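# Fetch red foam block or yellow sponge to desk

## Task

Look at the shelves at the far end of the aisle. If a red foam block is there, move it onto the desk. If it is not, move the yellow sponge from the coffee table onto the desk. Every other object has to stay on its shelf, table or counter. At the end the coffee table must be standing upright and the robot must be neither fallen nor tilted, or the task fails. The object counts only if it rests on the desk by itself, with the robot no longer holding it in place.

## Robot and tools

Robot: a Hello Robot Stretch 3. It has a two-wheeled base 0.33 m long and 0.34 m wide, a lift moving up a mast, and a single telescoping arm that reaches out to the robot's RIGHT. The base cannot move sideways, so to shift the gripper forward or back you drive the base. Turns on the spot pivot about the point midway between the drive wheels, 0.05 m behind the front edge. With the arm retracted and the wrist folded, a turn sweeps a circle of radius 0.28 m. An unfolded, level wrist reaches outside that circle.

Frames: the base frame has its origin on the floor between the drive wheels, x forward, y left, z up. hand_pose is reported in this frame, at the point where the closed fingertips meet. The odometry frame is the base frame as it stood when the scene began. base_odometry heading is positive to the left, from -3.142 to 3.142. It counts wheel turns only, so slipping shows up as travel.

execute_actions(actions, cameras): actions is a list holding one action or none. An empty list just returns the state and images. An action may contain base, joints, or both, plus optional contact_limits, and its motions start together.
- base takes exactly one command, and both are offsets from the base's last reported position. {"translate_m": d} drives straight by d metres, forward positive, range -1 to 1. {"rotate_rad": d} turns by d radians, left (counter-clockwise from above) positive, range -3.2 to 3.2.
- joints is a dict of absolute targets keyed by joint name:
  - lift_m 0 to 1.1 (arm height)
  - arm_m 0 to 0.52 (extension)
  - wrist_yaw_rad -1.345 to 4.42 (0 points along the arm, positive swings toward the front, 3.0 folds over the base)
  - wrist_pitch_rad -1.57 to 0.451 (0 level, negative tips the fingertips down)
  - wrist_roll_rad -2.911 to 2.911 (0 means the fingers sit side by side)
  - gripper_m -0.089 to 0.179 (larger is wider; the real fingertip gap is about 0.007 smaller near closed and 0.025 smaller wide open, and zero below 0.007)
  - head_pan_rad -3.953 to 1.73 (0 forward, positive left, -1.57 looks along the arm)
  - head_tilt_rad -1.53 to 0.419 (negative looks down)
- contact_limits: {"arm_m": n} with n from 1 to 100, as a percentage of motor effort. The arm stops when its effort reaches n, or -n when retracting. A lower value is gentler, but too low stops it immediately. The limit also caps the holding force until the next action.
Each action lasts at most 15 s. If you leave out a joint or the base, it may still be pushing toward an older target. An unknown key or a value out of range rejects the whole call. If one call reports a stop, later motion calls in the same reply are skipped. cameras can be head_camera, nav_camera, wrist_camera or all. Leaving it out or passing null gives all; [] gives none.

wait(seconds 0 to 10): commands nothing and returns the state and images.
zoom_image(camera, region [x0,y0,x1,y1] in pixels, at most 504x504): gives a closer view of that camera's latest full image.
finished_scene(scene): ends the scene after your last command has been held, and cannot be undone. Its result states whether the task succeeded and gives the next scene's task. There are 2 scenes. If you are resuming, first send an empty execute_actions call.

Result lines:
- base_status and joint_status: done, off_target (came to rest away from the target and may still be pushing), contact_stop, time_out, or torque_fault. After the last three, the old target is dropped. For the base, done only means the wheels turned as commanded.
- on_its_own: what the call did not command. Here "held at" means a joint's held target, not its actual position.
- motor_effort: a percentage, positive toward higher joint values, with the peak in brackets. Readings carry fixed bias and noise. Positive wheel effort pushes forward.
- lidar_m: 12 sectors of 30 degrees, starting straight ahead and going counter-clockwise (4th left, 7th behind, 10th right). The scan plane is 0.17 m above the floor, range 0.15 to 12 m, and "-" means nothing seen. It misses glass and thin legs. Parts of the 5th, 6th, 9th and 10th sectors can be hidden by the robot when the lift is low.
- wrist_depth_mm (45 to 1000) and head_depth_mm (280 to 4000): 7x7 grids of median depth, starting top-left. The head grid matches the sideways image.
- base_tilt in degrees (forward/right positive), turned_by_wheels, turned_by_imu.
- contact_limits: the limit in force, the default, and the maximum.

Cameras: head_camera and nav_camera move with the head; wrist_camera rides on the gripper. The calibration is given in OpenCV form. Results list any changed poses.

Speed: the base is fast (0.30 m/s, 1.9 rad/s) only when lift_m is below 0.30, arm_m below 0.03 and wrist_yaw_rad above 2.54. Otherwise it is limited to 0.10 m/s and 0.63 rad/s.

Gripping: to grip, command gripper_m below the object's width. To release, command at least 0.02 above the value where the fingers touched. Neither the readings nor done confirm that you are holding anything, so check with the cameras. To re-squeeze, send a different value.

Self-collision: fold (yaw 3.0) or unfold the wrist only with lift_m between 0.32 and 0.95, pitch -0.4 and roll near 0. Once folded, the lift may go down to 0.25. If yaw is below -0.4, keep pitch at -0.5 or lower.

Contact behaviour: the arm and lift contact-stop when they press firmly, then go slack until you command them again. A slack lift can sink under load or be pushed up when the fingers close on a surface. The base, wrist and head do not stop; they keep pushing.

Avoid:
- Pushing against something rigid with the gripper above about 0.45 m; the robot can tip, especially with higher contact limits or a second push.
- Driving while holding or hooking a fixed object.
- Snagging furniture, especially when reversing.
If the robot tilts, undo the last move in small steps and free the gripper. If it stays tipped, lower lift_m to about 0.2. Avoid drops, slams, hard hits and knocking things over, and never upset the coffee table. Loose objects may occasionally get nudged by outside pushes.

Each tool is called after "Emit:" as a command line: name --argument value for each argument, lists and objects as JSON in quotes; but a table of rows of numbers goes row by row, as --pt "numbers of a row", without its own name.

## Session

Emit:
execute_actions --actions '[]'

Scene clock: 0.00 s.
base_odometry: x=+0.000 y=+0.000 heading=+0.000 (m, m, rad; odometry frame)
turned_by_wheels: +0.000 (rad since the last result)
turned_by_imu: +0.000 (rad since the last result)
base_tilt: forward=+0.6 right=+0.9 (deg)
lidar_m: 1.49 1.20 1.16 1.27 1.85 1.05 1.44 1.63 2.55 1.86 1.57 1.49
head_depth_mm: 1792 1813 1821 1840 1852 1433 1434 / 1895 1937 1948 1965 1980 1437 1982 / 2012 2087 2091 2111 2145 2145 2113 / 1932 2002 2012 1994 2008 2008 1978 / 1735 1743 1751 1742 1758 1758 1751 / 1545 1552 1549 1548 1539 1534 1552 / 1358 1351 1346 1353 1363 1371 1367
base_status: not commanded
joint_positions: lift_m=+0.378 arm_m=+0.002 wrist_yaw_rad=+3.047 wrist_pitch_rad=-0.562 wrist_roll_rad=-0.018 gripper_m=+0.037 head_pan_rad=+0.016 head_tilt_rad=+0.007
joint_status: not commanded
motor_effort: left_wheel=+0 right_wheel=-1 lift_m=+24 arm_m=+0 wrist_yaw_rad=+1 wrist_pitch_rad=+3 wrist_roll_rad=+0 gripper_m=+0 head_pan_rad=+2 head_tilt_rad=+1 (%)
hand_pose: x=-0.0020 y=+0.0565 z=+0.3598 quat_wxyz=(+0.227, +0.682, +0.166, +0.676) (m; base frame)
wrist_depth_mm: - - - - - - 919 / - - - - - - 997 / 916 934 - 925 940 923 925 / 746 751 743 750 756 769 763 / 630 636 628 635 664 648 646 / 549 569 - - 557 553 559 / 483 - - - 487 492 487
pictures: head_camera (sideways: a quarter turn clockwise sets it upright), nav_camera (sideways: a quarter turn counterclockwise sets it upright), wrist_camera
Images, in order (width x height): head_camera 896x504, nav_camera 672x504, wrist_camera 644x364.

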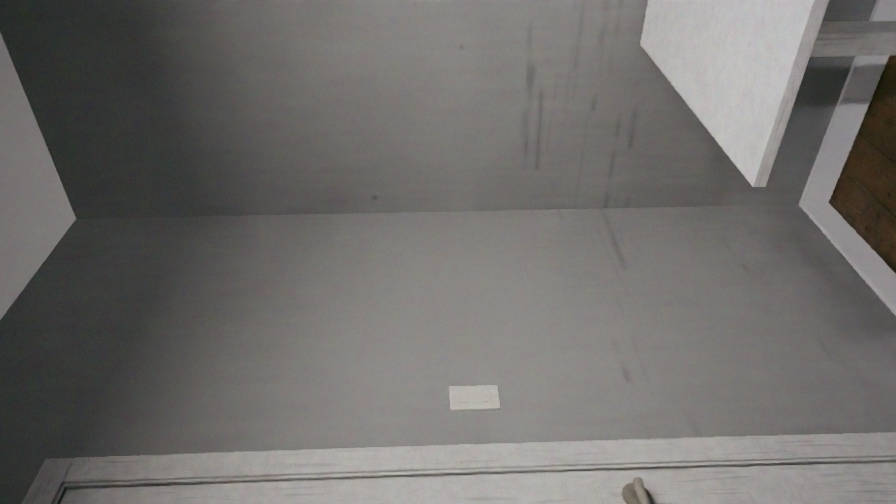

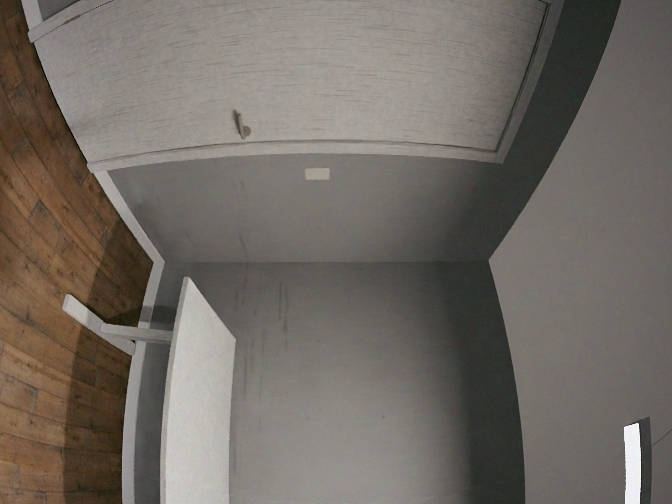

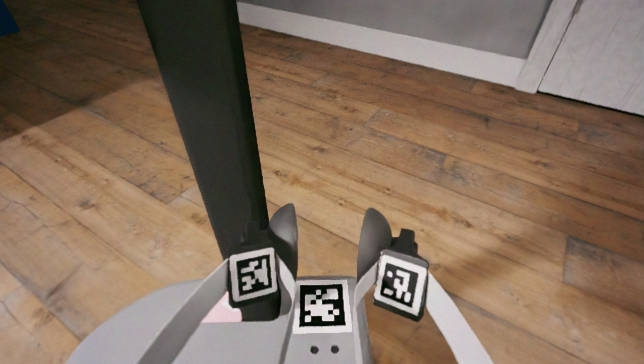

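Facing a corner; desk ahead-left. Look around.

Emit:
execute_actions --actions '[{"joints":{"head_pan_rad":-2.4,"head_tilt_rad":-0.4}}]' --cameras '["nav_camera","head_camera"]'

Emit:
execute_actions --actions '[{"joints":{"head_pan_rad":1.7,"head_tilt_rad":-0.4}}]' --cameras '["nav_camera","head_camera"]'

Scene clock: 3.53 s.
base_odometry: x=+0.000 y=+0.000 heading=+0.000 (m, m, rad; odometry frame)
turned_by_wheels: +0.000 (rad since the last result)
turned_by_imu: +0.000 (rad since the last result)
base_tilt: forward=+0.7 right=+0.7 (deg)
lidar_m: 1.49 1.20 1.17 1.27 1.85 1.05 1.44 1.62 2.55 1.86 1.57 1.49
head_depth_mm: 2432 2636 2861 3075 2197 1682 1380 / 2391 2562 2801 2946 2199 1704 1381 / 2326 2518 2738 2898 2195 1706 1392 / 2278 2471 2650 2836 2225 1714 1391 / 2252 2418 2604 2809 2244 1727 1395 / 2192 2358 2557 2748 2242 1731 1404 / 2158 2325 2499 2679 2260 1746 1411
base_status: not commanded
joint_positions: lift_m=+0.378 arm_m=+0.002 wrist_yaw_rad=+3.047 wrist_pitch_rad=-0.562 wrist_roll_rad=-0.018 gripper_m=+0.037 head_pan_rad=-2.393 head_tilt_rad=-0.395
joint_status: all done
motor_effort: left_wheel=+1(0) right_wheel=-1(0) lift_m=+25(24) arm_m=+0(0) wrist_yaw_rad=+1(1) wrist_pitch_rad=+3(3) wrist_roll_rad=+0(0) gripper_m=+0(0) head_pan_rad=-1(30) head_tilt_rad=-2(18) (%)
hand_pose: x=-0.0020 y=+0.0565 z=+0.3598 quat_wxyz=(+0.227, +0.682, +0.166, +0.676) (m; base frame)
wrist_depth_mm: - - - - - - 930 / - - - - - - 997 / 915 922 - 933 939 940 943 / 750 758 740 767 755 764 759 / 636 640 644 642 661 640 645 / 549 564 - - 553 559 555 / 483 - - - 489 490 489
pictures: head_camera (sideways: a quarter turn clockwise sets it upright), nav_camera (sideways: a quarter turn counterclockwise sets it upright)
camera_calibration (this result's frames):
head_camera: T_world_to_cam=[[0.305912, 0.266993, -0.913856, 1.21065], [0.696364, -0.717302, 0.0235393, -0.027982], [-0.649226, -0.643578, -0.405356, 0.489833], [0, 0, 0, 1]] pos_world=[-0.032853, -0.0280599, 1.30557]
nav_camera: T_world_to_cam=[[-0.275109, -0.216004, 0.936834, -1.17403], [-0.658851, 0.752005, -0.0200887, 0.0825145], [-0.700165, -0.62276, -0.349198, 0.422616], [0, 0, 0, 1]] pos_world=[0.0272799, -0.0524575, 1.2491]
Images, in order (width x height): head_camera 896x504, nav_camera 672x504.

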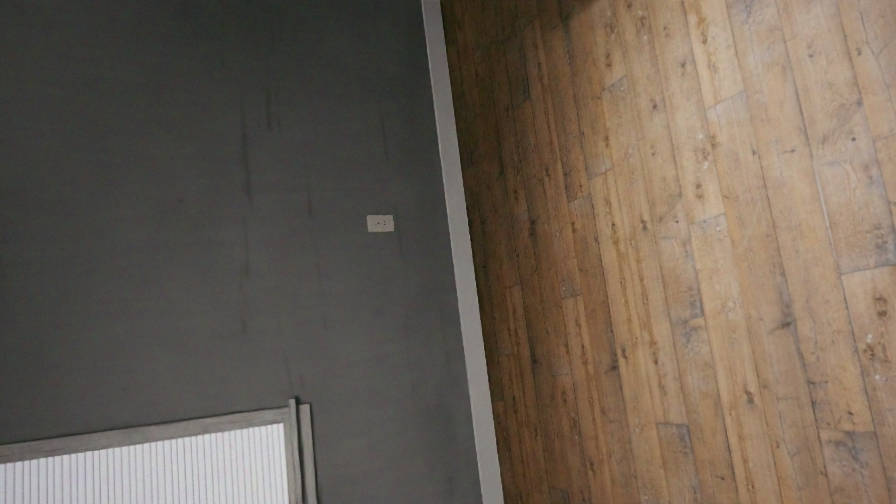

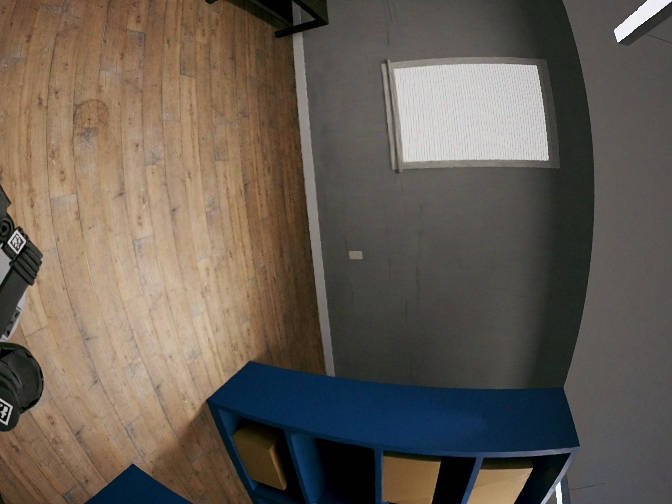

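Scene clock: 5.87 s.
base_odometry: x=+0.000 y=+0.000 heading=+0.000 (m, m, rad; odometry frame)
turned_by_wheels: +0.000 (rad since the last result)
turned_by_imu: +0.000 (rad since the last result)
base_tilt: forward=+0.8 right=+0.7 (deg)
lidar_m: 1.49 1.20 1.17 1.27 1.85 1.05 1.44 1.62 2.55 1.86 1.57 1.49
head_depth_mm: 1089 1163 1238 1329 1425 1549 1381 / 1165 1246 1344 1451 1579 1649 1391 / 1255 1352 1465 1594 1750 1712 1386 / 1371 1491 1610 1773 1954 1716 1393 / 1492 1629 1814 1995 2124 1728 1397 / 1648 1823 2024 2291 2265 1732 1421 / 1849 2047 2267 2527 - - -
base_status: not commanded
joint_positions: lift_m=+0.378 arm_m=+0.002 wrist_yaw_rad=+3.047 wrist_pitch_rad=-0.562 wrist_roll_rad=-0.018 gripper_m=+0.037 head_pan_rad=+1.693 head_tilt_rad=-0.395
joint_status: all done
motor_effort: left_wheel=+0(0) right_wheel=-1(1) lift_m=+24(24) arm_m=-1(0) wrist_yaw_rad=+1(0) wrist_pitch_rad=+3(3) wrist_roll_rad=+0(0) gripper_m=+0(1) head_pan_rad=+3(30) head_tilt_rad=-1(2) (%)
hand_pose: x=-0.0020 y=+0.0565 z=+0.3598 quat_wxyz=(+0.227, +0.682, +0.166, +0.676) (m; base frame)
wrist_depth_mm: - - - - - - 917 / - - - - - - 984 / 913 914 - 925 929 935 940 / 748 747 741 759 767 753 766 / 637 640 643 647 660 642 645 / 546 569 - - 554 555 569 / 483 - - - 486 493 489
pictures: head_camera (sideways: a quarter turn clockwise sets it upright), nav_camera (sideways: a quarter turn counterclockwise sets it upright)
camera_calibration (this result's frames):
head_camera: T_world_to_cam=[[0.0367817, -0.40437, -0.913856, 1.21229], [-0.989414, -0.143195, 0.0235393, -0.0176987], [-0.140379, 0.903316, -0.405356, 0.48673], [0, 0, 0, 1]] pos_world=[0.00622502, 0.0480071, 1.30557]
nav_camera: T_world_to_cam=[[-0.0135561, 0.349513, 0.936834, -1.17562], [0.995514, 0.0924574, -0.0200887, 0.0724229], [-0.0936385, 0.932359, -0.349198, 0.418917], [0, 0, 0, 1]] pos_world=[-0.0488081, 0.0136187, 1.2491]
Images, in order (width x height): head_camera 896x504, nav_camera 672x504.

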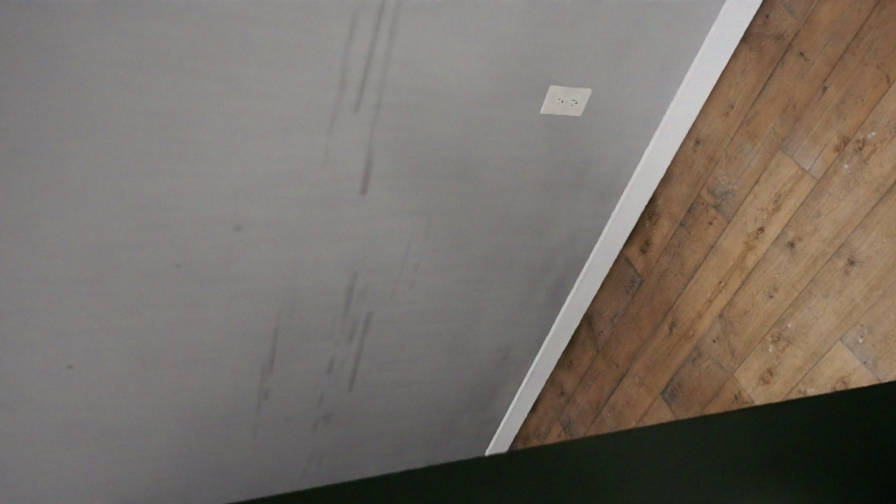

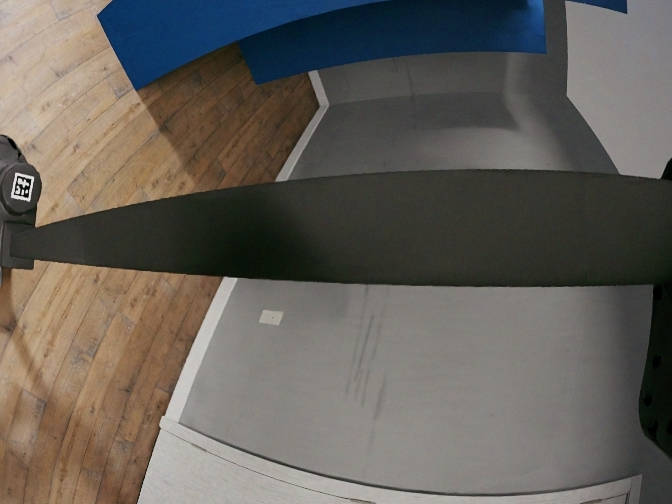

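Emit:
execute_actions --actions '[{"base":{"rotate_rad":-2.6},"joints":{"head_pan_rad":0,"head_tilt_rad":-0.4}}]' --cameras '["nav_camera","head_camera"]'

Scene clock: 13.73 s.
base_odometry: x=+0.000 y=+0.000 heading=-2.600 (m, m, rad; odometry frame)
turned_by_wheels: -2.600 (rad since the last result)
turned_by_imu: -2.634 (rad since the last result)
base_tilt: forward=+0.7 right=+0.6 (deg)
lidar_m: 1.65 2.55 1.86 1.57 1.48 1.50 1.20 1.17 1.28 1.87 1.05 1.44
head_depth_mm: 1367 1437 1511 1599 1704 1698 1382 / 2654 2816 3054 1953 1988 1697 1379 / 2596 2720 2985 3130 2215 1701 1397 / 2440 2641 2844 2988 2226 1716 1391 / 2347 2496 2712 2835 2236 1729 1397 / 2235 2402 2575 2765 2249 1733 1408 / 2175 2302 2486 2657 2264 1749 1413
base_status: done
joint_positions: lift_m=+0.378 arm_m=+0.002 wrist_yaw_rad=+3.047 wrist_pitch_rad=-0.562 wrist_roll_rad=-0.018 gripper_m=+0.037 head_pan_rad=+0.007 head_tilt_rad=-0.395
joint_status: all done
motor_effort: left_wheel=+1(7) right_wheel=-3(6) lift_m=+24(24) arm_m=+0(1) wrist_yaw_rad=+1(1) wrist_pitch_rad=+3(4) wrist_roll_rad=+0(0) gripper_m=+0(1) head_pan_rad=-3(30) head_tilt_rad=-1(3) (%)
hand_pose: x=-0.0020 y=+0.0565 z=+0.3598 quat_wxyz=(+0.227, +0.682, +0.166, +0.676) (m; base frame)
wrist_depth_mm: - - - - - - - / - - - - - - - / 904 915 - 936 922 920 933 / 749 747 728 754 752 760 769 / 638 632 632 641 663 640 647 / 554 569 - - 558 556 559 / 483 - - - 487 487 488
pictures: head_camera (sideways: a quarter turn clockwise sets it upright), nav_camera (sideways: a quarter turn counterclockwise sets it upright)
camera_calibration (this result's frames):
head_camera: T_world_to_cam=[[-0.406158, 0.00980906, -0.91375, 1.21485], [-0.0288359, 0.999307, 0.023545, -0.0235656], [0.913348, 0.0359118, -0.405594, 0.480612], [0, 0, 0, 1]] pos_world=[0.0537773, -0.00562689, 1.30556]
nav_camera: T_world_to_cam=[[0.349007, -0.0265937, 0.936743, -1.17772], [-0.022266, -0.99955, -0.020081, 0.0786214], [0.936856, -0.0138491, -0.349442, 0.412948], [0, 0, 0, 1]] pos_world=[0.025909, 0.0529852, 1.2491]
Images, in order (width x height): head_camera 896x504, nav_camera 672x504.

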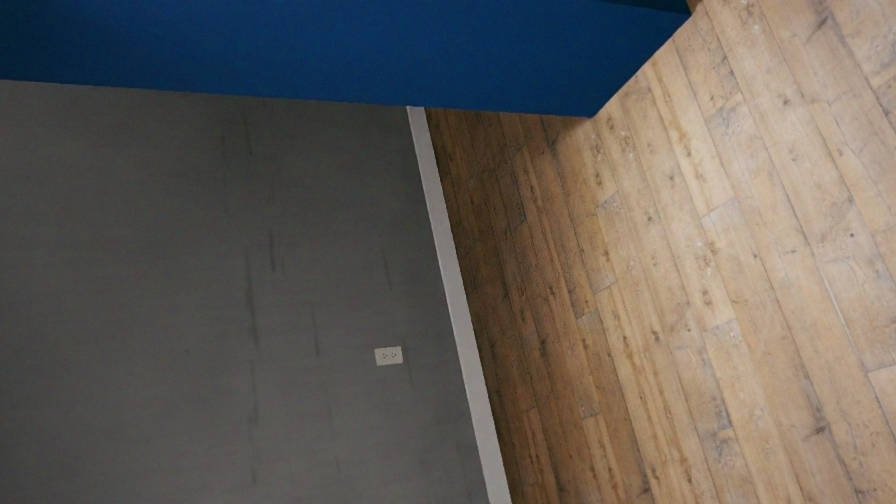

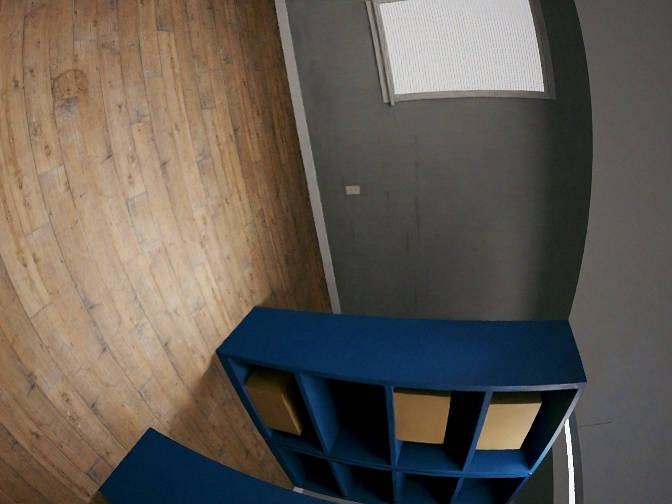

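Emit:
execute_actions --actions '[{"base":{"rotate_rad":-0.9}}]' --cameras '["nav_camera","head_camera"]'

Scene clock: 19.60 s.
base_odometry: x=+0.000 y=+0.000 heading=+2.783 (m, m, rad; odometry frame)
turned_by_wheels: -0.900 (rad since the last result)
turned_by_imu: -0.911 (rad since the last result)
base_tilt: forward=+0.7 right=+0.7 (deg)
lidar_m: 1.05 1.44 2.55 2.55 2.16 1.56 1.49 1.38 1.17 1.17 1.37 1.05
head_depth_mm: 845 905 987 1100 2007 1635 1379 / 864 930 1004 1091 1198 1325 1380 / 886 952 1033 1122 1230 1370 1384 / 909 976 1061 1158 1277 1424 1391 / 951 2768 2949 2891 2202 1723 1400 / 2667 2299 2201 2363 2168 1730 1407 / 1814 1956 2184 2016 1899 1738 1412
base_status: done
joint_positions: lift_m=+0.378 arm_m=+0.002 wrist_yaw_rad=+3.047 wrist_pitch_rad=-0.562 wrist_roll_rad=-0.018 gripper_m=+0.037 head_pan_rad=+0.007 head_tilt_rad=-0.395
joint_status: not commanded
motor_effort: left_wheel=+2(6) right_wheel=-3(7) lift_m=+25(24) arm_m=+0(1) wrist_yaw_rad=+1(1) wrist_pitch_rad=+3(3) wrist_roll_rad=+0(0) gripper_m=+0(0) head_pan_rad=-3(2) head_tilt_rad=-2(1) (%)
hand_pose: x=-0.0020 y=+0.0565 z=+0.3598 quat_wxyz=(+0.227, +0.682, +0.166, +0.676) (m; base frame)
wrist_depth_mm: - - - - - - - / - - - - - - - / 918 904 - 920 918 938 925 / 750 748 739 748 768 766 765 / 629 642 625 633 656 643 646 / 549 558 - - 560 549 556 / 484 - - - 491 493 491
pictures: head_camera (sideways: a quarter turn clockwise sets it upright), nav_camera (sideways: a quarter turn counterclockwise sets it upright)
camera_calibration (this result's frames):
head_camera: T_world_to_cam=[[-0.406158, 0.00981251, -0.91375, 1.21485], [-0.0288274, 0.999307, 0.023545, -0.0235657], [0.913348, 0.035904, -0.405594, 0.480612], [0, 0, 0, 1]] pos_world=[0.0537773, -0.00562729, 1.30556]
nav_camera: T_world_to_cam=[[0.349007, -0.0265967, 0.936743, -1.17772], [-0.0222745, -0.99955, -0.020081, 0.0786214], [0.936856, -0.013857, -0.349442, 0.412948], [0, 0, 0, 1]] pos_world=[0.0259094, 0.052985, 1.2491]
Images, in order (width x height): head_camera 896x504, nav_camera 672x504.

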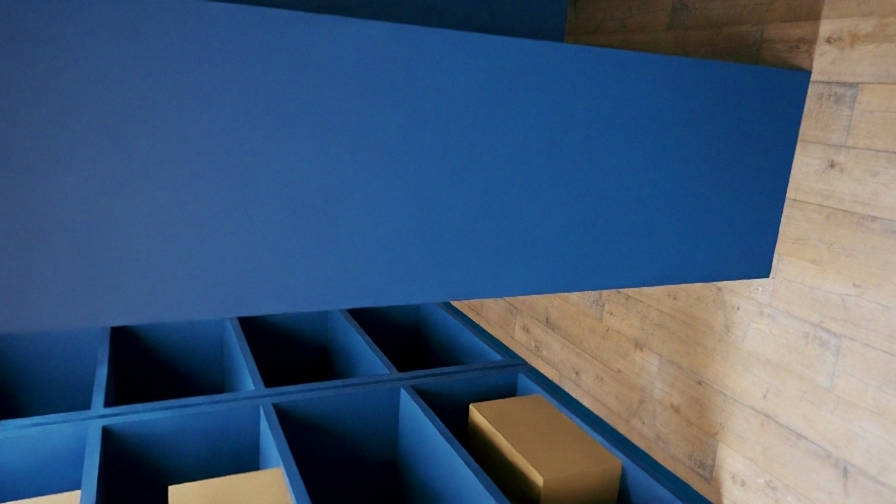

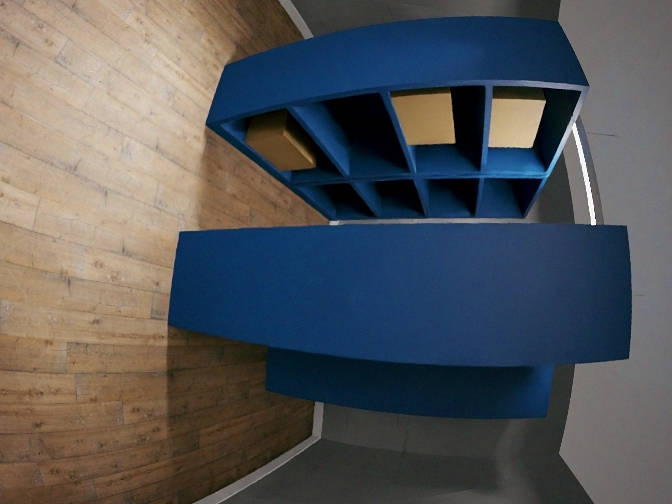

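Emit:
execute_actions --actions '[{"base":{"rotate_rad":1.2}}]' --cameras '[]'

Emit:
execute_actions --actions '[{"base":{"translate_m":0.55}}]' --cameras '[]'

Emit:
execute_actions --actions '[{"base":{"rotate_rad":-1.2},"joints":{"head_tilt_rad":-0.25}}]' --cameras '["nav_camera","head_camera"]'

Scene clock: 25.50 s.
base_odometry: x=+0.000 y=+0.000 heading=-2.300 (m, m, rad; odometry frame)
turned_by_wheels: +1.200 (rad since the last result)
turned_by_imu: +1.216 (rad since the last result)
base_tilt: forward=+0.7 right=+0.7 (deg)
lidar_m: 2.55 2.56 1.57 1.83 1.85 1.28 1.16 1.21 1.51 1.05 1.06 1.44
head_depth_mm: 2318 2501 2711 2916 2188 1686 1381 / 2302 2479 2680 2881 2195 1695 1378 / 2265 2450 2644 2798 2209 1700 1389 / 2242 2407 2588 2817 2236 1717 1390 / 2210 2409 2580 2786 2254 1720 1402 / 2181 2363 2553 2744 2249 1725 1408 / 2181 2311 2537 2712 2258 1729 1419
base_status: done
joint_positions: lift_m=+0.378 arm_m=+0.002 wrist_yaw_rad=+3.047 wrist_pitch_rad=-0.562 wrist_roll_rad=-0.018 gripper_m=+0.037 head_pan_rad=+0.007 head_tilt_rad=-0.395
joint_status: not commanded
motor_effort: left_wheel=-1(4) right_wheel=+1(6) lift_m=+24(24) arm_m=+0(1) wrist_yaw_rad=+1(1) wrist_pitch_rad=+4(3) wrist_roll_rad=+0(0) gripper_m=+0(0) head_pan_rad=-2(2) head_tilt_rad=-1(2) (%)
hand_pose: x=-0.0020 y=+0.0565 z=+0.3598 quat_wxyz=(+0.227, +0.682, +0.166, +0.676) (m; base frame)
wrist_depth_mm: - - - - - - - / - - - - - - - / 919 923 - 929 928 924 947 / 756 745 738 746 753 763 761 / 636 642 639 640 668 651 638 / 544 567 - - 557 550 558 / 486 - - - 488 489 489
pictures: none
No camera images: the call's "cameras" was empty. Leave "cameras" out to get every camera's image.

Scene clock: 32.23 s.
base_odometry: x=-0.366 y=-0.410 heading=-2.300 (m, m, rad; odometry frame)
turned_by_wheels: +0.000 (rad since the last result)
turned_by_imu: -0.001 (rad since the last result)
base_tilt: forward=+0.7 right=+0.7 (deg)
lidar_m: 2.01 2.03 1.56 1.48 1.80 1.87 1.71 1.75 1.06 0.99 1.07 1.24
head_depth_mm: 1825 1953 2127 2319 2179 1692 1375 / 1799 1946 2080 2291 2214 1699 1390 / 1758 1907 2072 2245 2219 1714 1393 / 1740 1881 2039 2231 2236 1720 1399 / 1722 1853 2011 2191 2256 1718 1405 / 1718 1833 1975 2162 2261 1738 1410 / 1688 1816 1937 2123 2222 1740 1417
base_status: done
joint_positions: lift_m=+0.378 arm_m=+0.002 wrist_yaw_rad=+3.047 wrist_pitch_rad=-0.562 wrist_roll_rad=-0.018 gripper_m=+0.037 head_pan_rad=+0.007 head_tilt_rad=-0.395
joint_status: not commanded
motor_effort: left_wheel=-1(3) right_wheel=+1(7) lift_m=+24(24) arm_m=+0(0) wrist_yaw_rad=+1(0) wrist_pitch_rad=+3(3) wrist_roll_rad=+0(0) gripper_m=+0(1) head_pan_rad=-2(3) head_tilt_rad=-1(2) (%)
hand_pose: x=-0.0020 y=+0.0565 z=+0.3598 quat_wxyz=(+0.227, +0.682, +0.166, +0.676) (m; base frame)
wrist_depth_mm: - - - - - - - / - - - - - - - / 899 910 - 912 930 924 966 / 755 747 735 753 762 762 770 / 632 639 636 638 661 643 641 / 545 568 - - 557 558 562 / 481 - - - 488 487 491
pictures: none
No camera images: the call's "cameras" was empty. Leave "cameras" out to get every camera's image.

Scene clock: 35.10 s.
base_odometry: x=-0.366 y=-0.410 heading=+2.783 (m, m, rad; odometry frame)
turned_by_wheels: -1.200 (rad since the last result)
turned_by_imu: -1.215 (rad since the last result)
base_tilt: forward=+0.7 right=+0.7 (deg)
lidar_m: 1.07 1.11 2.01 2.01 1.56 1.48 1.91 1.80 1.71 1.73 1.15 1.00
head_depth_mm: 2413 2577 2691 2826 2484 1898 1533 / 2469 2640 2777 2943 2750 1972 1558 / 2552 2652 2812 2980 2816 2003 1557 / 1701 1779 1860 2014 1976 1843 1569 / 1196 1374 1262 1381 1555 1553 1363 / 929 973 1020 1086 1164 1249 1353 / 929 989 1047 1120 1202 1301 1418
base_status: done
joint_positions: lift_m=+0.378 arm_m=+0.002 wrist_yaw_rad=+3.047 wrist_pitch_rad=-0.562 wrist_roll_rad=-0.018 gripper_m=+0.037 head_pan_rad=+0.007 head_tilt_rad=-0.260
joint_status: all done
motor_effort: left_wheel=+1(5) right_wheel=-3(7) lift_m=+24(24) arm_m=-1(1) wrist_yaw_rad=+1(1) wrist_pitch_rad=+3(3) wrist_roll_rad=+0(0) gripper_m=-1(0) head_pan_rad=-2(2) head_tilt_rad=+3(13) (%)
hand_pose: x=-0.0020 y=+0.0565 z=+0.3598 quat_wxyz=(+0.227, +0.682, +0.166, +0.676) (m; base frame)
wrist_depth_mm: - - - - - - - / - - - - - - - / 896 909 - 916 928 944 933 / 748 756 732 760 758 768 767 / 635 639 635 638 668 644 647 / 548 567 - - 555 558 555 / 484 - - - 492 492 490
pictures: head_camera (sideways: a quarter turn clockwise sets it upright), nav_camera (sideways: a quarter turn counterclockwise sets it upright)
camera_calibration (this result's frames):
head_camera: T_world_to_cam=[[-0.279774, 0.0107215, -0.960006, 1.27447], [-0.0317447, 0.999288, 0.0204115, -0.0194724], [0.959541, 0.0361857, -0.279235, 0.315884], [0, 0, 0, 1]] pos_world=[0.052841, -0.00563615, 1.3121]
nav_camera: T_world_to_cam=[[0.220053, -0.027521, 0.9751, -1.22703], [-0.0193595, -0.999528, -0.0238415, 0.0835033], [0.975296, -0.013631, -0.220482, 0.244872], [0, 0, 0, 1]] pos_world=[0.0328066, 0.0530326, 1.25246]
Images, in order (width x height): head_camera 896x504, nav_camera 672x504.

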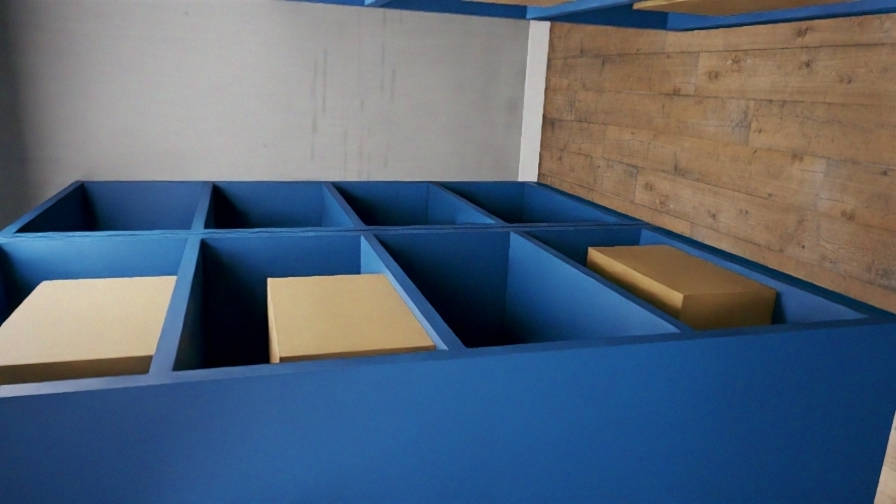

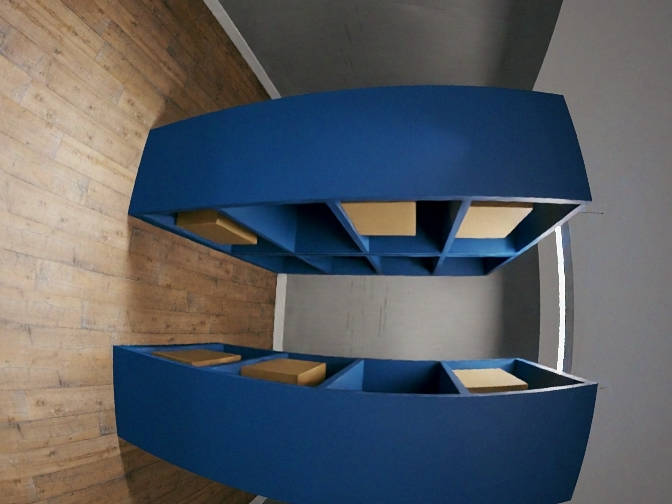

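Emit:
execute_actions --actions '[{"base":{"rotate_rad":-0.15}}]' --cameras '[]'

Emit:
execute_actions --actions '[{"base":{"translate_m":1.0}}]' --cameras '["nav_camera","head_camera"]'

Scene clock: 38.13 s.
base_odometry: x=-0.366 y=-0.410 heading=+2.633 (m, m, rad; odometry frame)
turned_by_wheels: -0.150 (rad since the last result)
turned_by_imu: -0.151 (rad since the last result)
base_tilt: forward=+0.7 right=+0.6 (deg)
lidar_m: 0.99 1.08 2.05 2.01 2.14 1.57 1.48 1.80 1.75 1.71 1.85 1.00
head_depth_mm: 823 869 904 959 1015 1085 1162 / 2464 1712 1788 1891 1800 1780 1487 / 2518 2654 2812 2973 2760 1988 1557 / 2544 2691 2839 3023 2776 1993 1557 / 2541 2614 2550 2050 2107 1932 1574 / 1630 1723 1429 1981 1667 1541 1465 / 1068 1132 1078 1053 1110 1180 1270
base_status: done
joint_positions: lift_m=+0.378 arm_m=+0.002 wrist_yaw_rad=+3.047 wrist_pitch_rad=-0.562 wrist_roll_rad=-0.018 gripper_m=+0.037 head_pan_rad=+0.007 head_tilt_rad=-0.260
joint_status: not commanded
motor_effort: left_wheel=+2(5) right_wheel=-3(7) lift_m=+24(25) arm_m=-1(1) wrist_yaw_rad=+1(0) wrist_pitch_rad=+4(4) wrist_roll_rad=+0(0) gripper_m=-1(0) head_pan_rad=-2(2) head_tilt_rad=+4(4) (%)
hand_pose: x=-0.0020 y=+0.0565 z=+0.3598 quat_wxyz=(+0.227, +0.682, +0.166, +0.676) (m; base frame)
wrist_depth_mm: - - - - - - - / - - - - - - - / 910 931 - 914 917 941 931 / 744 754 733 762 756 764 769 / 631 628 639 640 661 639 644 / 546 565 - - 558 558 562 / 478 - - - 492 491 490
pictures: none
No camera images: the call's "cameras" was empty. Leave "cameras" out to get every camera's image.

Scene clock: 49.37 s.
base_odometry: x=-1.240 y=+0.076 heading=+2.633 (m, m, rad; odometry frame)
turned_by_wheels: +0.000 (rad since the last result)
turned_by_imu: -0.002 (rad since the last result)
base_tilt: forward=+0.7 right=+0.7 (deg)
lidar_m: 1.83 0.49 0.46 0.35 2.04 2.43 2.47 2.37 1.86 0.25 0.33 0.43
head_depth_mm: 1566 1666 1766 1863 1978 1981 1508 / 1592 1673 1777 1881 2004 1984 1553 / 1619 1704 1794 1904 2019 1998 1555 / 1625 1707 1818 1943 2047 1997 1566 / 1619 1707 1800 1912 1964 1888 1525 / 1623 1679 1785 1378 1497 1110 1124 / 828 825 858 888 950 1021 939
base_status: done
joint_positions: lift_m=+0.378 arm_m=+0.002 wrist_yaw_rad=+3.047 wrist_pitch_rad=-0.562 wrist_roll_rad=-0.018 gripper_m=+0.037 head_pan_rad=+0.007 head_tilt_rad=-0.260
joint_status: not commanded
motor_effort: left_wheel=+1(6) right_wheel=-3(2) lift_m=+24(25) arm_m=-1(1) wrist_yaw_rad=+1(0) wrist_pitch_rad=+4(3) wrist_roll_rad=+0(0) gripper_m=+0(1) head_pan_rad=-3(2) head_tilt_rad=+3(3) (%)
hand_pose: x=-0.0020 y=+0.0565 z=+0.3598 quat_wxyz=(+0.227, +0.682, +0.166, +0.676) (m; base frame)
wrist_depth_mm: - - - - 818 580 498 / - - - - 891 552 424 / 915 900 - 849 773 542 474 / 747 753 728 709 633 581 540 / 635 632 633 617 602 606 597 / 552 567 - - 550 553 563 / 482 - - - 488 490 493
pictures: head_camera (sideways: a quarter turn clockwise sets it upright), nav_camera (sideways: a quarter turn counterclockwise sets it upright)
camera_calibration (this result's frames):
head_camera: T_world_to_cam=[[-0.279423, 0.0107283, -0.960108, 1.2746], [-0.0317366, 0.999288, 0.0204025, -0.0194607], [0.959643, 0.0361715, -0.278884, 0.315427], [0, 0, 0, 1]] pos_world=[0.0528371, -0.0056369, 1.31211]
nav_camera: T_world_to_cam=[[0.219696, -0.0275269, 0.97518, -1.22714], [-0.0193663, -0.999528, -0.0238512, 0.0835159], [0.975376, -0.0136456, -0.220125, 0.244407], [0, 0, 0, 1]] pos_world=[0.0328255, 0.0530323, 1.25247]
Images, in order (width x height): head_camera 896x504, nav_camera 672x504.

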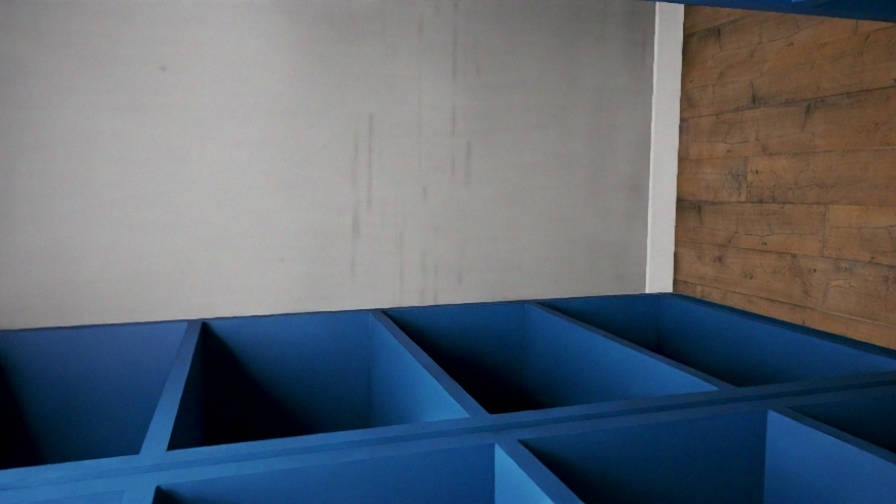

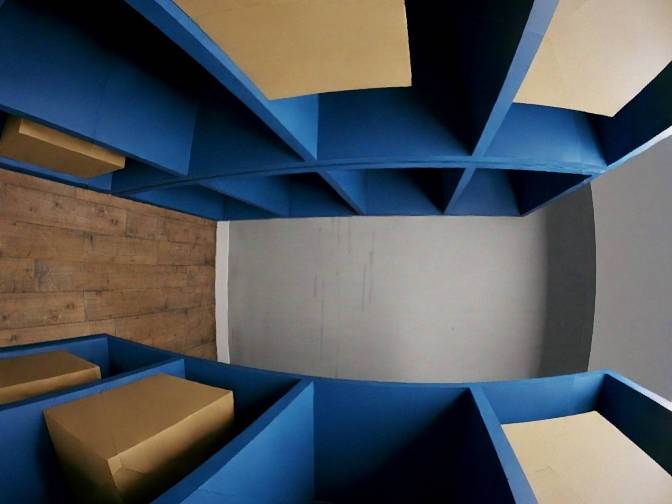

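Emit:
execute_actions --actions '[{"base":{"rotate_rad":-0.06}}]' --cameras '[]'

Emit:
execute_actions --actions '[{"base":{"translate_m":0.6},"joints":{"head_pan_rad":-0.9,"head_tilt_rad":-0.5}}]' --cameras '["nav_camera","head_camera"]'

Emit:
execute_actions --actions '[{"joints":{"head_pan_rad":0.9,"head_tilt_rad":-0.5}}]' --cameras '["nav_camera","head_camera"]'

Scene clock: 54.30 s.
base_odometry: x=-1.240 y=+0.076 heading=+2.573 (m, m, rad; odometry frame)
turned_by_wheels: -0.060 (rad since the last result)
turned_by_imu: -0.060 (rad since the last result)
base_tilt: forward=+0.6 right=+0.8 (deg)
lidar_m: 1.83 0.52 0.46 0.35 2.01 2.43 2.46 2.50 1.88 0.25 0.33 0.40
head_depth_mm: 1599 1680 1770 1858 931 975 1036 / 1616 1687 1807 1909 2016 1980 1567 / 1622 1701 1812 1921 2032 1993 1564 / 1623 1700 1808 1924 2048 2006 1556 / 1635 1715 1810 1918 2042 1966 1578 / 1588 1654 1760 1886 1666 1761 1483 / 1598 1635 1767 956 954 1003 1003
base_status: done
joint_positions: lift_m=+0.378 arm_m=+0.002 wrist_yaw_rad=+3.047 wrist_pitch_rad=-0.562 wrist_roll_rad=-0.018 gripper_m=+0.037 head_pan_rad=+0.007 head_tilt_rad=-0.260
joint_status: not commanded
motor_effort: left_wheel=+2(6) right_wheel=-3(7) lift_m=+23(23) arm_m=+0(1) wrist_yaw_rad=+0(1) wrist_pitch_rad=+4(4) wrist_roll_rad=+0(0) gripper_m=+0(1) head_pan_rad=-2(1) head_tilt_rad=+3(3) (%)
hand_pose: x=-0.0020 y=+0.0565 z=+0.3598 quat_wxyz=(+0.227, +0.682, +0.166, +0.676) (m; base frame)
wrist_depth_mm: - - - 838 829 532 490 / - - - 914 901 499 447 / 907 902 - 821 771 531 503 / 748 748 735 664 641 583 581 / 630 636 632 611 615 629 625 / 545 563 - - 555 558 555 / 485 - - - 489 494 494
pictures: none
No camera images: the call's "cameras" was empty. Leave "cameras" out to get every camera's image.

Scene clock: 61.53 s.
base_odometry: x=-1.746 y=+0.399 heading=+2.574 (m, m, rad; odometry frame)
turned_by_wheels: +0.000 (rad since the last result)
turned_by_imu: -0.001 (rad since the last result)
base_tilt: forward=+0.7 right=+0.8 (deg)
lidar_m: 1.24 0.47 0.37 0.36 0.37 0.67 3.05 0.40 0.29 0.29 0.37 0.39
head_depth_mm: 456 520 599 596 451 363 478 / 392 436 494 547 454 383 743 / 344 378 418 469 456 569 716 / 306 332 363 400 437 512 606 / 289 315 353 408 1678 1537 1311 / 1266 1366 1464 1539 1749 1584 1321 / 1179 1270 1373 1492 1632 1581 1321
base_status: done
joint_positions: lift_m=+0.378 arm_m=+0.002 wrist_yaw_rad=+3.047 wrist_pitch_rad=-0.562 wrist_roll_rad=-0.018 gripper_m=+0.037 head_pan_rad=-0.893 head_tilt_rad=-0.494
joint_status: all done
motor_effort: left_wheel=+1(6) right_wheel=-3(4) lift_m=+24(24) arm_m=+0(0) wrist_yaw_rad=+1(1) wrist_pitch_rad=+4(3) wrist_roll_rad=+0(0) gripper_m=+0(0) head_pan_rad=-2(29) head_tilt_rad=-2(15) (%)
hand_pose: x=-0.0020 y=+0.0565 z=+0.3598 quat_wxyz=(+0.227, +0.682, +0.166, +0.676) (m; base frame)
wrist_depth_mm: 698 470 476 476 658 473 373 / 658 423 428 432 450 472 430 / 697 481 - 484 661 486 757 / 626 565 563 554 619 551 639 / 597 597 599 610 596 613 605 / 550 572 - - 561 557 562 / 483 - - - 489 491 489
pictures: head_camera (sideways: a quarter turn clockwise sets it upright), nav_camera (sideways: a quarter turn counterclockwise sets it upright)
camera_calibration (this result's frames):
head_camera: T_world_to_cam=[[-0.299921, 0.392675, -0.869398, 1.15635], [0.766336, 0.64193, 0.0255688, -0.0310479], [0.568134, -0.658583, -0.49345, 0.597038], [0, 0, 0, 1]] pos_world=[0.0314092, -0.0409394, 1.30073]
nav_camera: T_world_to_cam=[[0.252837, -0.36032, 0.89791, -1.12646], [-0.797926, -0.602513, -0.0170974, 0.0794662], [0.547163, -0.712143, -0.439846, 0.532971], [0, 0, 0, 1]] pos_world=[0.0565964, 0.0215462, 1.24724]
Images, in order (width x height): head_camera 896x504, nav_camera 672x504.

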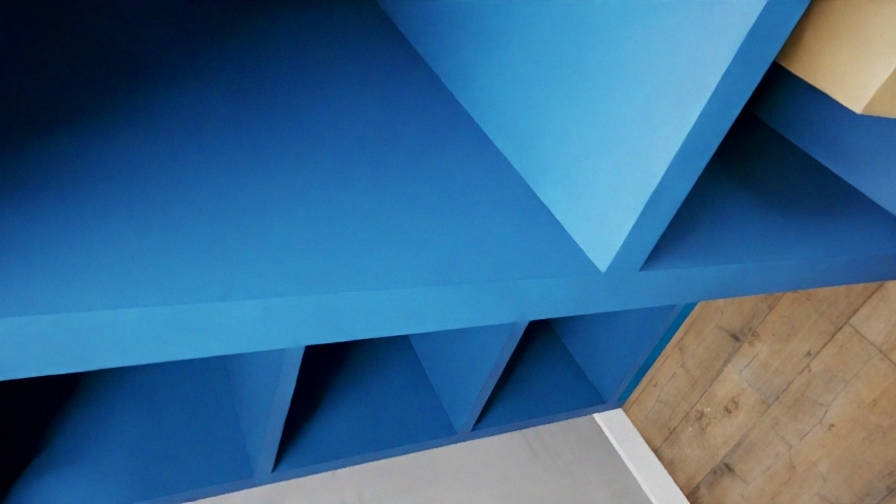

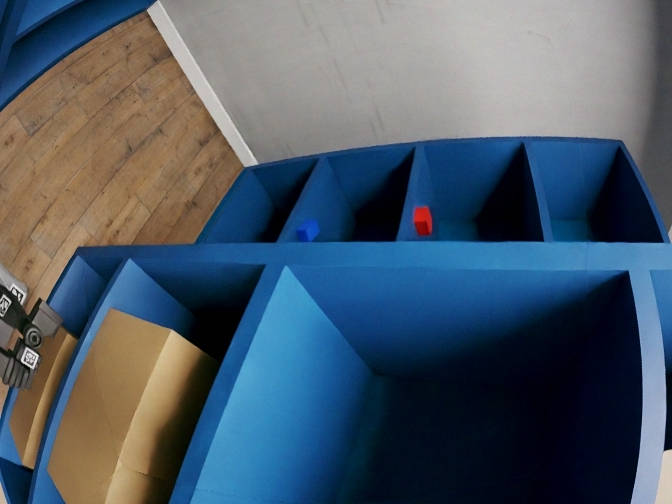

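Scene clock: 62.93 s.
base_odometry: x=-1.746 y=+0.399 heading=+2.574 (m, m, rad; odometry frame)
turned_by_wheels: +0.000 (rad since the last result)
turned_by_imu: +0.000 (rad since the last result)
base_tilt: forward=+0.9 right=+0.7 (deg)
lidar_m: 1.24 0.47 0.37 0.36 0.38 0.67 3.05 0.40 0.30 0.29 0.37 0.39
head_depth_mm: 1062 1191 878 689 1126 957 1231 / 968 1072 886 603 1131 909 1187 / 372 408 448 498 561 650 771 / 337 369 408 458 507 605 717 / 365 408 463 534 479 771 769 / 425 484 566 593 465 878 773 / 509 597 722 625 468 857 776
base_status: not commanded
joint_positions: lift_m=+0.378 arm_m=+0.002 wrist_yaw_rad=+3.047 wrist_pitch_rad=-0.562 wrist_roll_rad=-0.018 gripper_m=+0.037 head_pan_rad=+0.893 head_tilt_rad=-0.494
joint_status: all done
motor_effort: left_wheel=+2(1) right_wheel=-3(3) lift_m=+24(24) arm_m=-1(1) wrist_yaw_rad=+1(0) wrist_pitch_rad=+4(3) wrist_roll_rad=+0(0) gripper_m=+0(0) head_pan_rad=+3(30) head_tilt_rad=-2(2) (%)
hand_pose: x=-0.0020 y=+0.0565 z=+0.3598 quat_wxyz=(+0.227, +0.682, +0.166, +0.676) (m; base frame)
wrist_depth_mm: 697 473 473 480 657 475 372 / 659 427 429 428 450 473 429 / 700 478 - 484 663 490 755 / 628 572 558 552 616 545 651 / 594 600 601 605 597 609 610 / 546 571 - - 557 558 558 / 489 - - - 489 489 489
pictures: head_camera (sideways: a quarter turn clockwise sets it upright), nav_camera (sideways: a quarter turn counterclockwise sets it upright)
camera_calibration (this result's frames):
head_camera: T_world_to_cam=[[-0.319719, -0.376731, -0.869398, 1.15647], [-0.79053, 0.611889, 0.0255688, -0.021551], [0.522343, 0.69546, -0.49345, 0.597318], [0, 0, 0, 1]] pos_world=[0.0407036, 0.0334542, 1.30073]
nav_camera: T_world_to_cam=[[0.298144, 0.323833, 0.89791, -1.12673], [0.758752, -0.651156, -0.0170974, 0.0699704], [0.579143, 0.686388, -0.439847, 0.532776], [0, 0, 0, 1]] pos_world=[-0.0257149, 0.044743, 1.24724]
Images, in order (width x height): head_camera 896x504, nav_camera 672x504.

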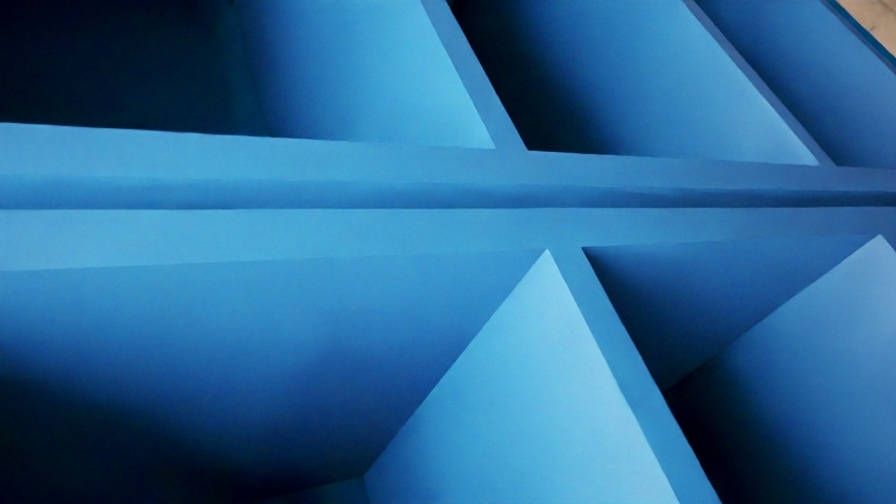

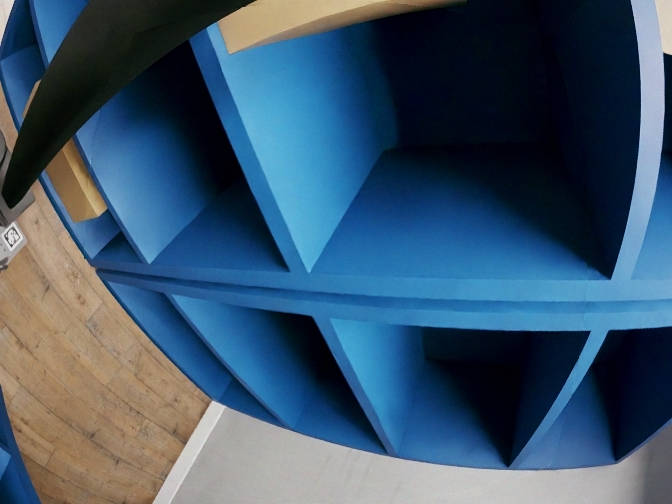

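Emit:
execute_actions --actions '[{"base":{"translate_m":0.3},"joints":{"lift_m":0.93,"wrist_pitch_rad":-0.4,"head_pan_rad":-1.3,"head_tilt_rad":-0.5}}]' --cameras '[]'

Emit:
execute_actions --actions '[{"joints":{"wrist_yaw_rad":1.57,"gripper_m":0.12}}]'

Scene clock: 78.83 s.
base_odometry: x=-1.999 y=+0.561 heading=+2.574 (m, m, rad; odometry frame)
turned_by_wheels: +0.000 (rad since the last result)
turned_by_imu: +0.000 (rad since the last result)
base_tilt: forward=+0.8 right=+0.8 (deg)
lidar_m: 0.95 0.96 0.81 0.33 0.45 0.51 3.33 0.41 0.40 0.27 1.23 0.98
head_depth_mm: 587 642 689 732 356 319 - / 986 1068 832 1270 1032 1032 - / 1012 1104 897 1334 1136 1424 - / 1047 1144 910 1388 1147 1432 1290 / 1075 1185 918 1418 1150 1484 1307 / 1112 1221 934 1472 1164 1489 1315 / 1146 1263 942 1461 1257 1488 1323
base_status: done
joint_positions: lift_m=+0.930 arm_m=+0.002 wrist_yaw_rad=+3.047 wrist_pitch_rad=-0.418 wrist_roll_rad=-0.018 gripper_m=+0.037 head_pan_rad=-1.293 head_tilt_rad=-0.494
joint_status: all done
motor_effort: left_wheel=+1(5) right_wheel=-2(4) lift_m=+30(34) arm_m=+0(1) wrist_yaw_rad=+1(1) wrist_pitch_rad=+6(6) wrist_roll_rad=+0(0) gripper_m=+0(0) head_pan_rad=-2(31) head_tilt_rad=-2(1) (%)
hand_pose: x=-0.0001 y=+0.0767 z=+0.9424 quat_wxyz=(+0.178, +0.691, +0.116, +0.690) (m; base frame)
wrist_depth_mm: 398 419 436 351 465 483 509 / 829 845 834 382 844 852 854 / 926 933 927 421 932 936 933 / 960 959 964 473 985 998 982 / 766 770 - 539 821 804 805 / 636 651 - 624 660 662 668 / 795 758 756 - - - -
pictures: none
No camera images: the call's "cameras" was empty. Leave "cameras" out to get every camera's image.

Scene clock: 80.57 s.
base_odometry: x=-1.999 y=+0.561 heading=+2.574 (m, m, rad; odometry frame)
turned_by_wheels: +0.000 (rad since the last result)
turned_by_imu: +0.000 (rad since the last result)
base_tilt: forward=+0.6 right=+0.7 (deg)
lidar_m: 0.94 0.96 0.81 0.33 0.45 0.51 3.33 0.41 0.40 0.27 1.23 0.98
head_depth_mm: 586 643 691 732 357 313 - / 981 1066 832 1265 1021 1042 1180 / 1009 1104 900 1332 1141 1415 1250 / 1046 1139 911 1387 1144 1434 1283 / 1070 1176 920 1427 1151 1482 - / 1107 1223 931 1473 1165 1481 1345 / 1148 1270 943 1464 1253 1499 1290
base_status: not commanded
joint_positions: lift_m=+0.930 arm_m=+0.002 wrist_yaw_rad=+1.573 wrist_pitch_rad=-0.418 wrist_roll_rad=-0.018 gripper_m=+0.120 head_pan_rad=-1.293 head_tilt_rad=-0.494
joint_status: all done
motor_effort: left_wheel=+2(2) right_wheel=-3(3) lift_m=+29(29) arm_m=-1(0) wrist_yaw_rad=-1(1) wrist_pitch_rad=+5(5) wrist_roll_rad=+0(0) gripper_m=-1(81) head_pan_rad=-2(2) head_tilt_rad=-2(2) (%)
hand_pose: x=+0.2030 y=-0.1464 z=+0.9424 quat_wxyz=(+0.596, +0.590, -0.379, +0.391) (m; base frame)
wrist_depth_mm: 596 811 830 805 780 771 759 / 894 869 919 881 865 848 793 / 980 962 - 968 949 908 853 / 950 973 - - - - 920 / 763 804 - - - - 840 / 638 - - - - - - / 561 - - - - - -
pictures: head_camera (sideways: a quarter turn clockwise sets it upright), nav_camera (sideways: a quarter turn counterclockwise sets it upright), wrist_camera
camera_calibration (this result's frames):
head_camera: T_world_to_cam=[[-0.123408, 0.478926, -0.869138, 1.15493], [0.955856, 0.292721, 0.025579, -0.0322172], [0.266665, -0.827614, -0.493908, 0.599473], [0, 0, 0, 1]] pos_world=[0.0134637, -0.0475637, 1.3007]
nav_camera: T_world_to_cam=[[0.092649, -0.430801, 0.897679, -1.12518], [-0.969596, -0.244116, -0.017081, 0.080492], [0.226496, -0.868803, -0.440319, 0.535543], [0, 0, 0, 1]] pos_world=[0.0609929, 0.000203241, 1.24723]
wrist_camera: T_world_to_cam=[[0.0689995, -0.997334, 0.0237661, -0.178761], [-0.565971, -0.0587519, -0.822329, 0.913237], [0.821533, 0.0432894, -0.568515, 0.538334], [0, 0, 0, 1]] pos_world=[0.0869404, -0.147934, 1.06128]
Images, in order (width x height): head_camera 896x504, nav_camera 672x504, wrist_camera 644x364.

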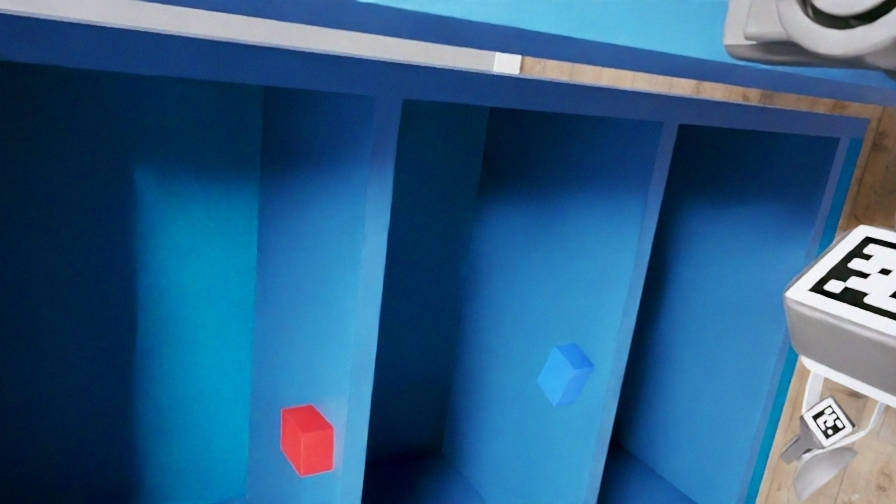

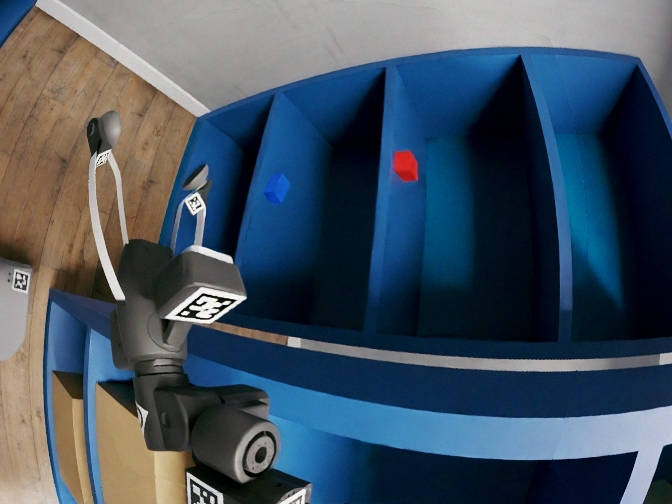

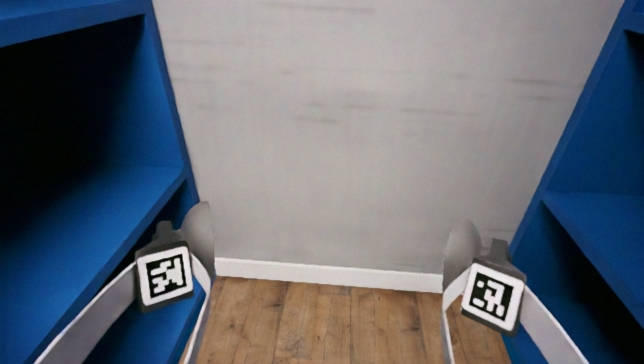

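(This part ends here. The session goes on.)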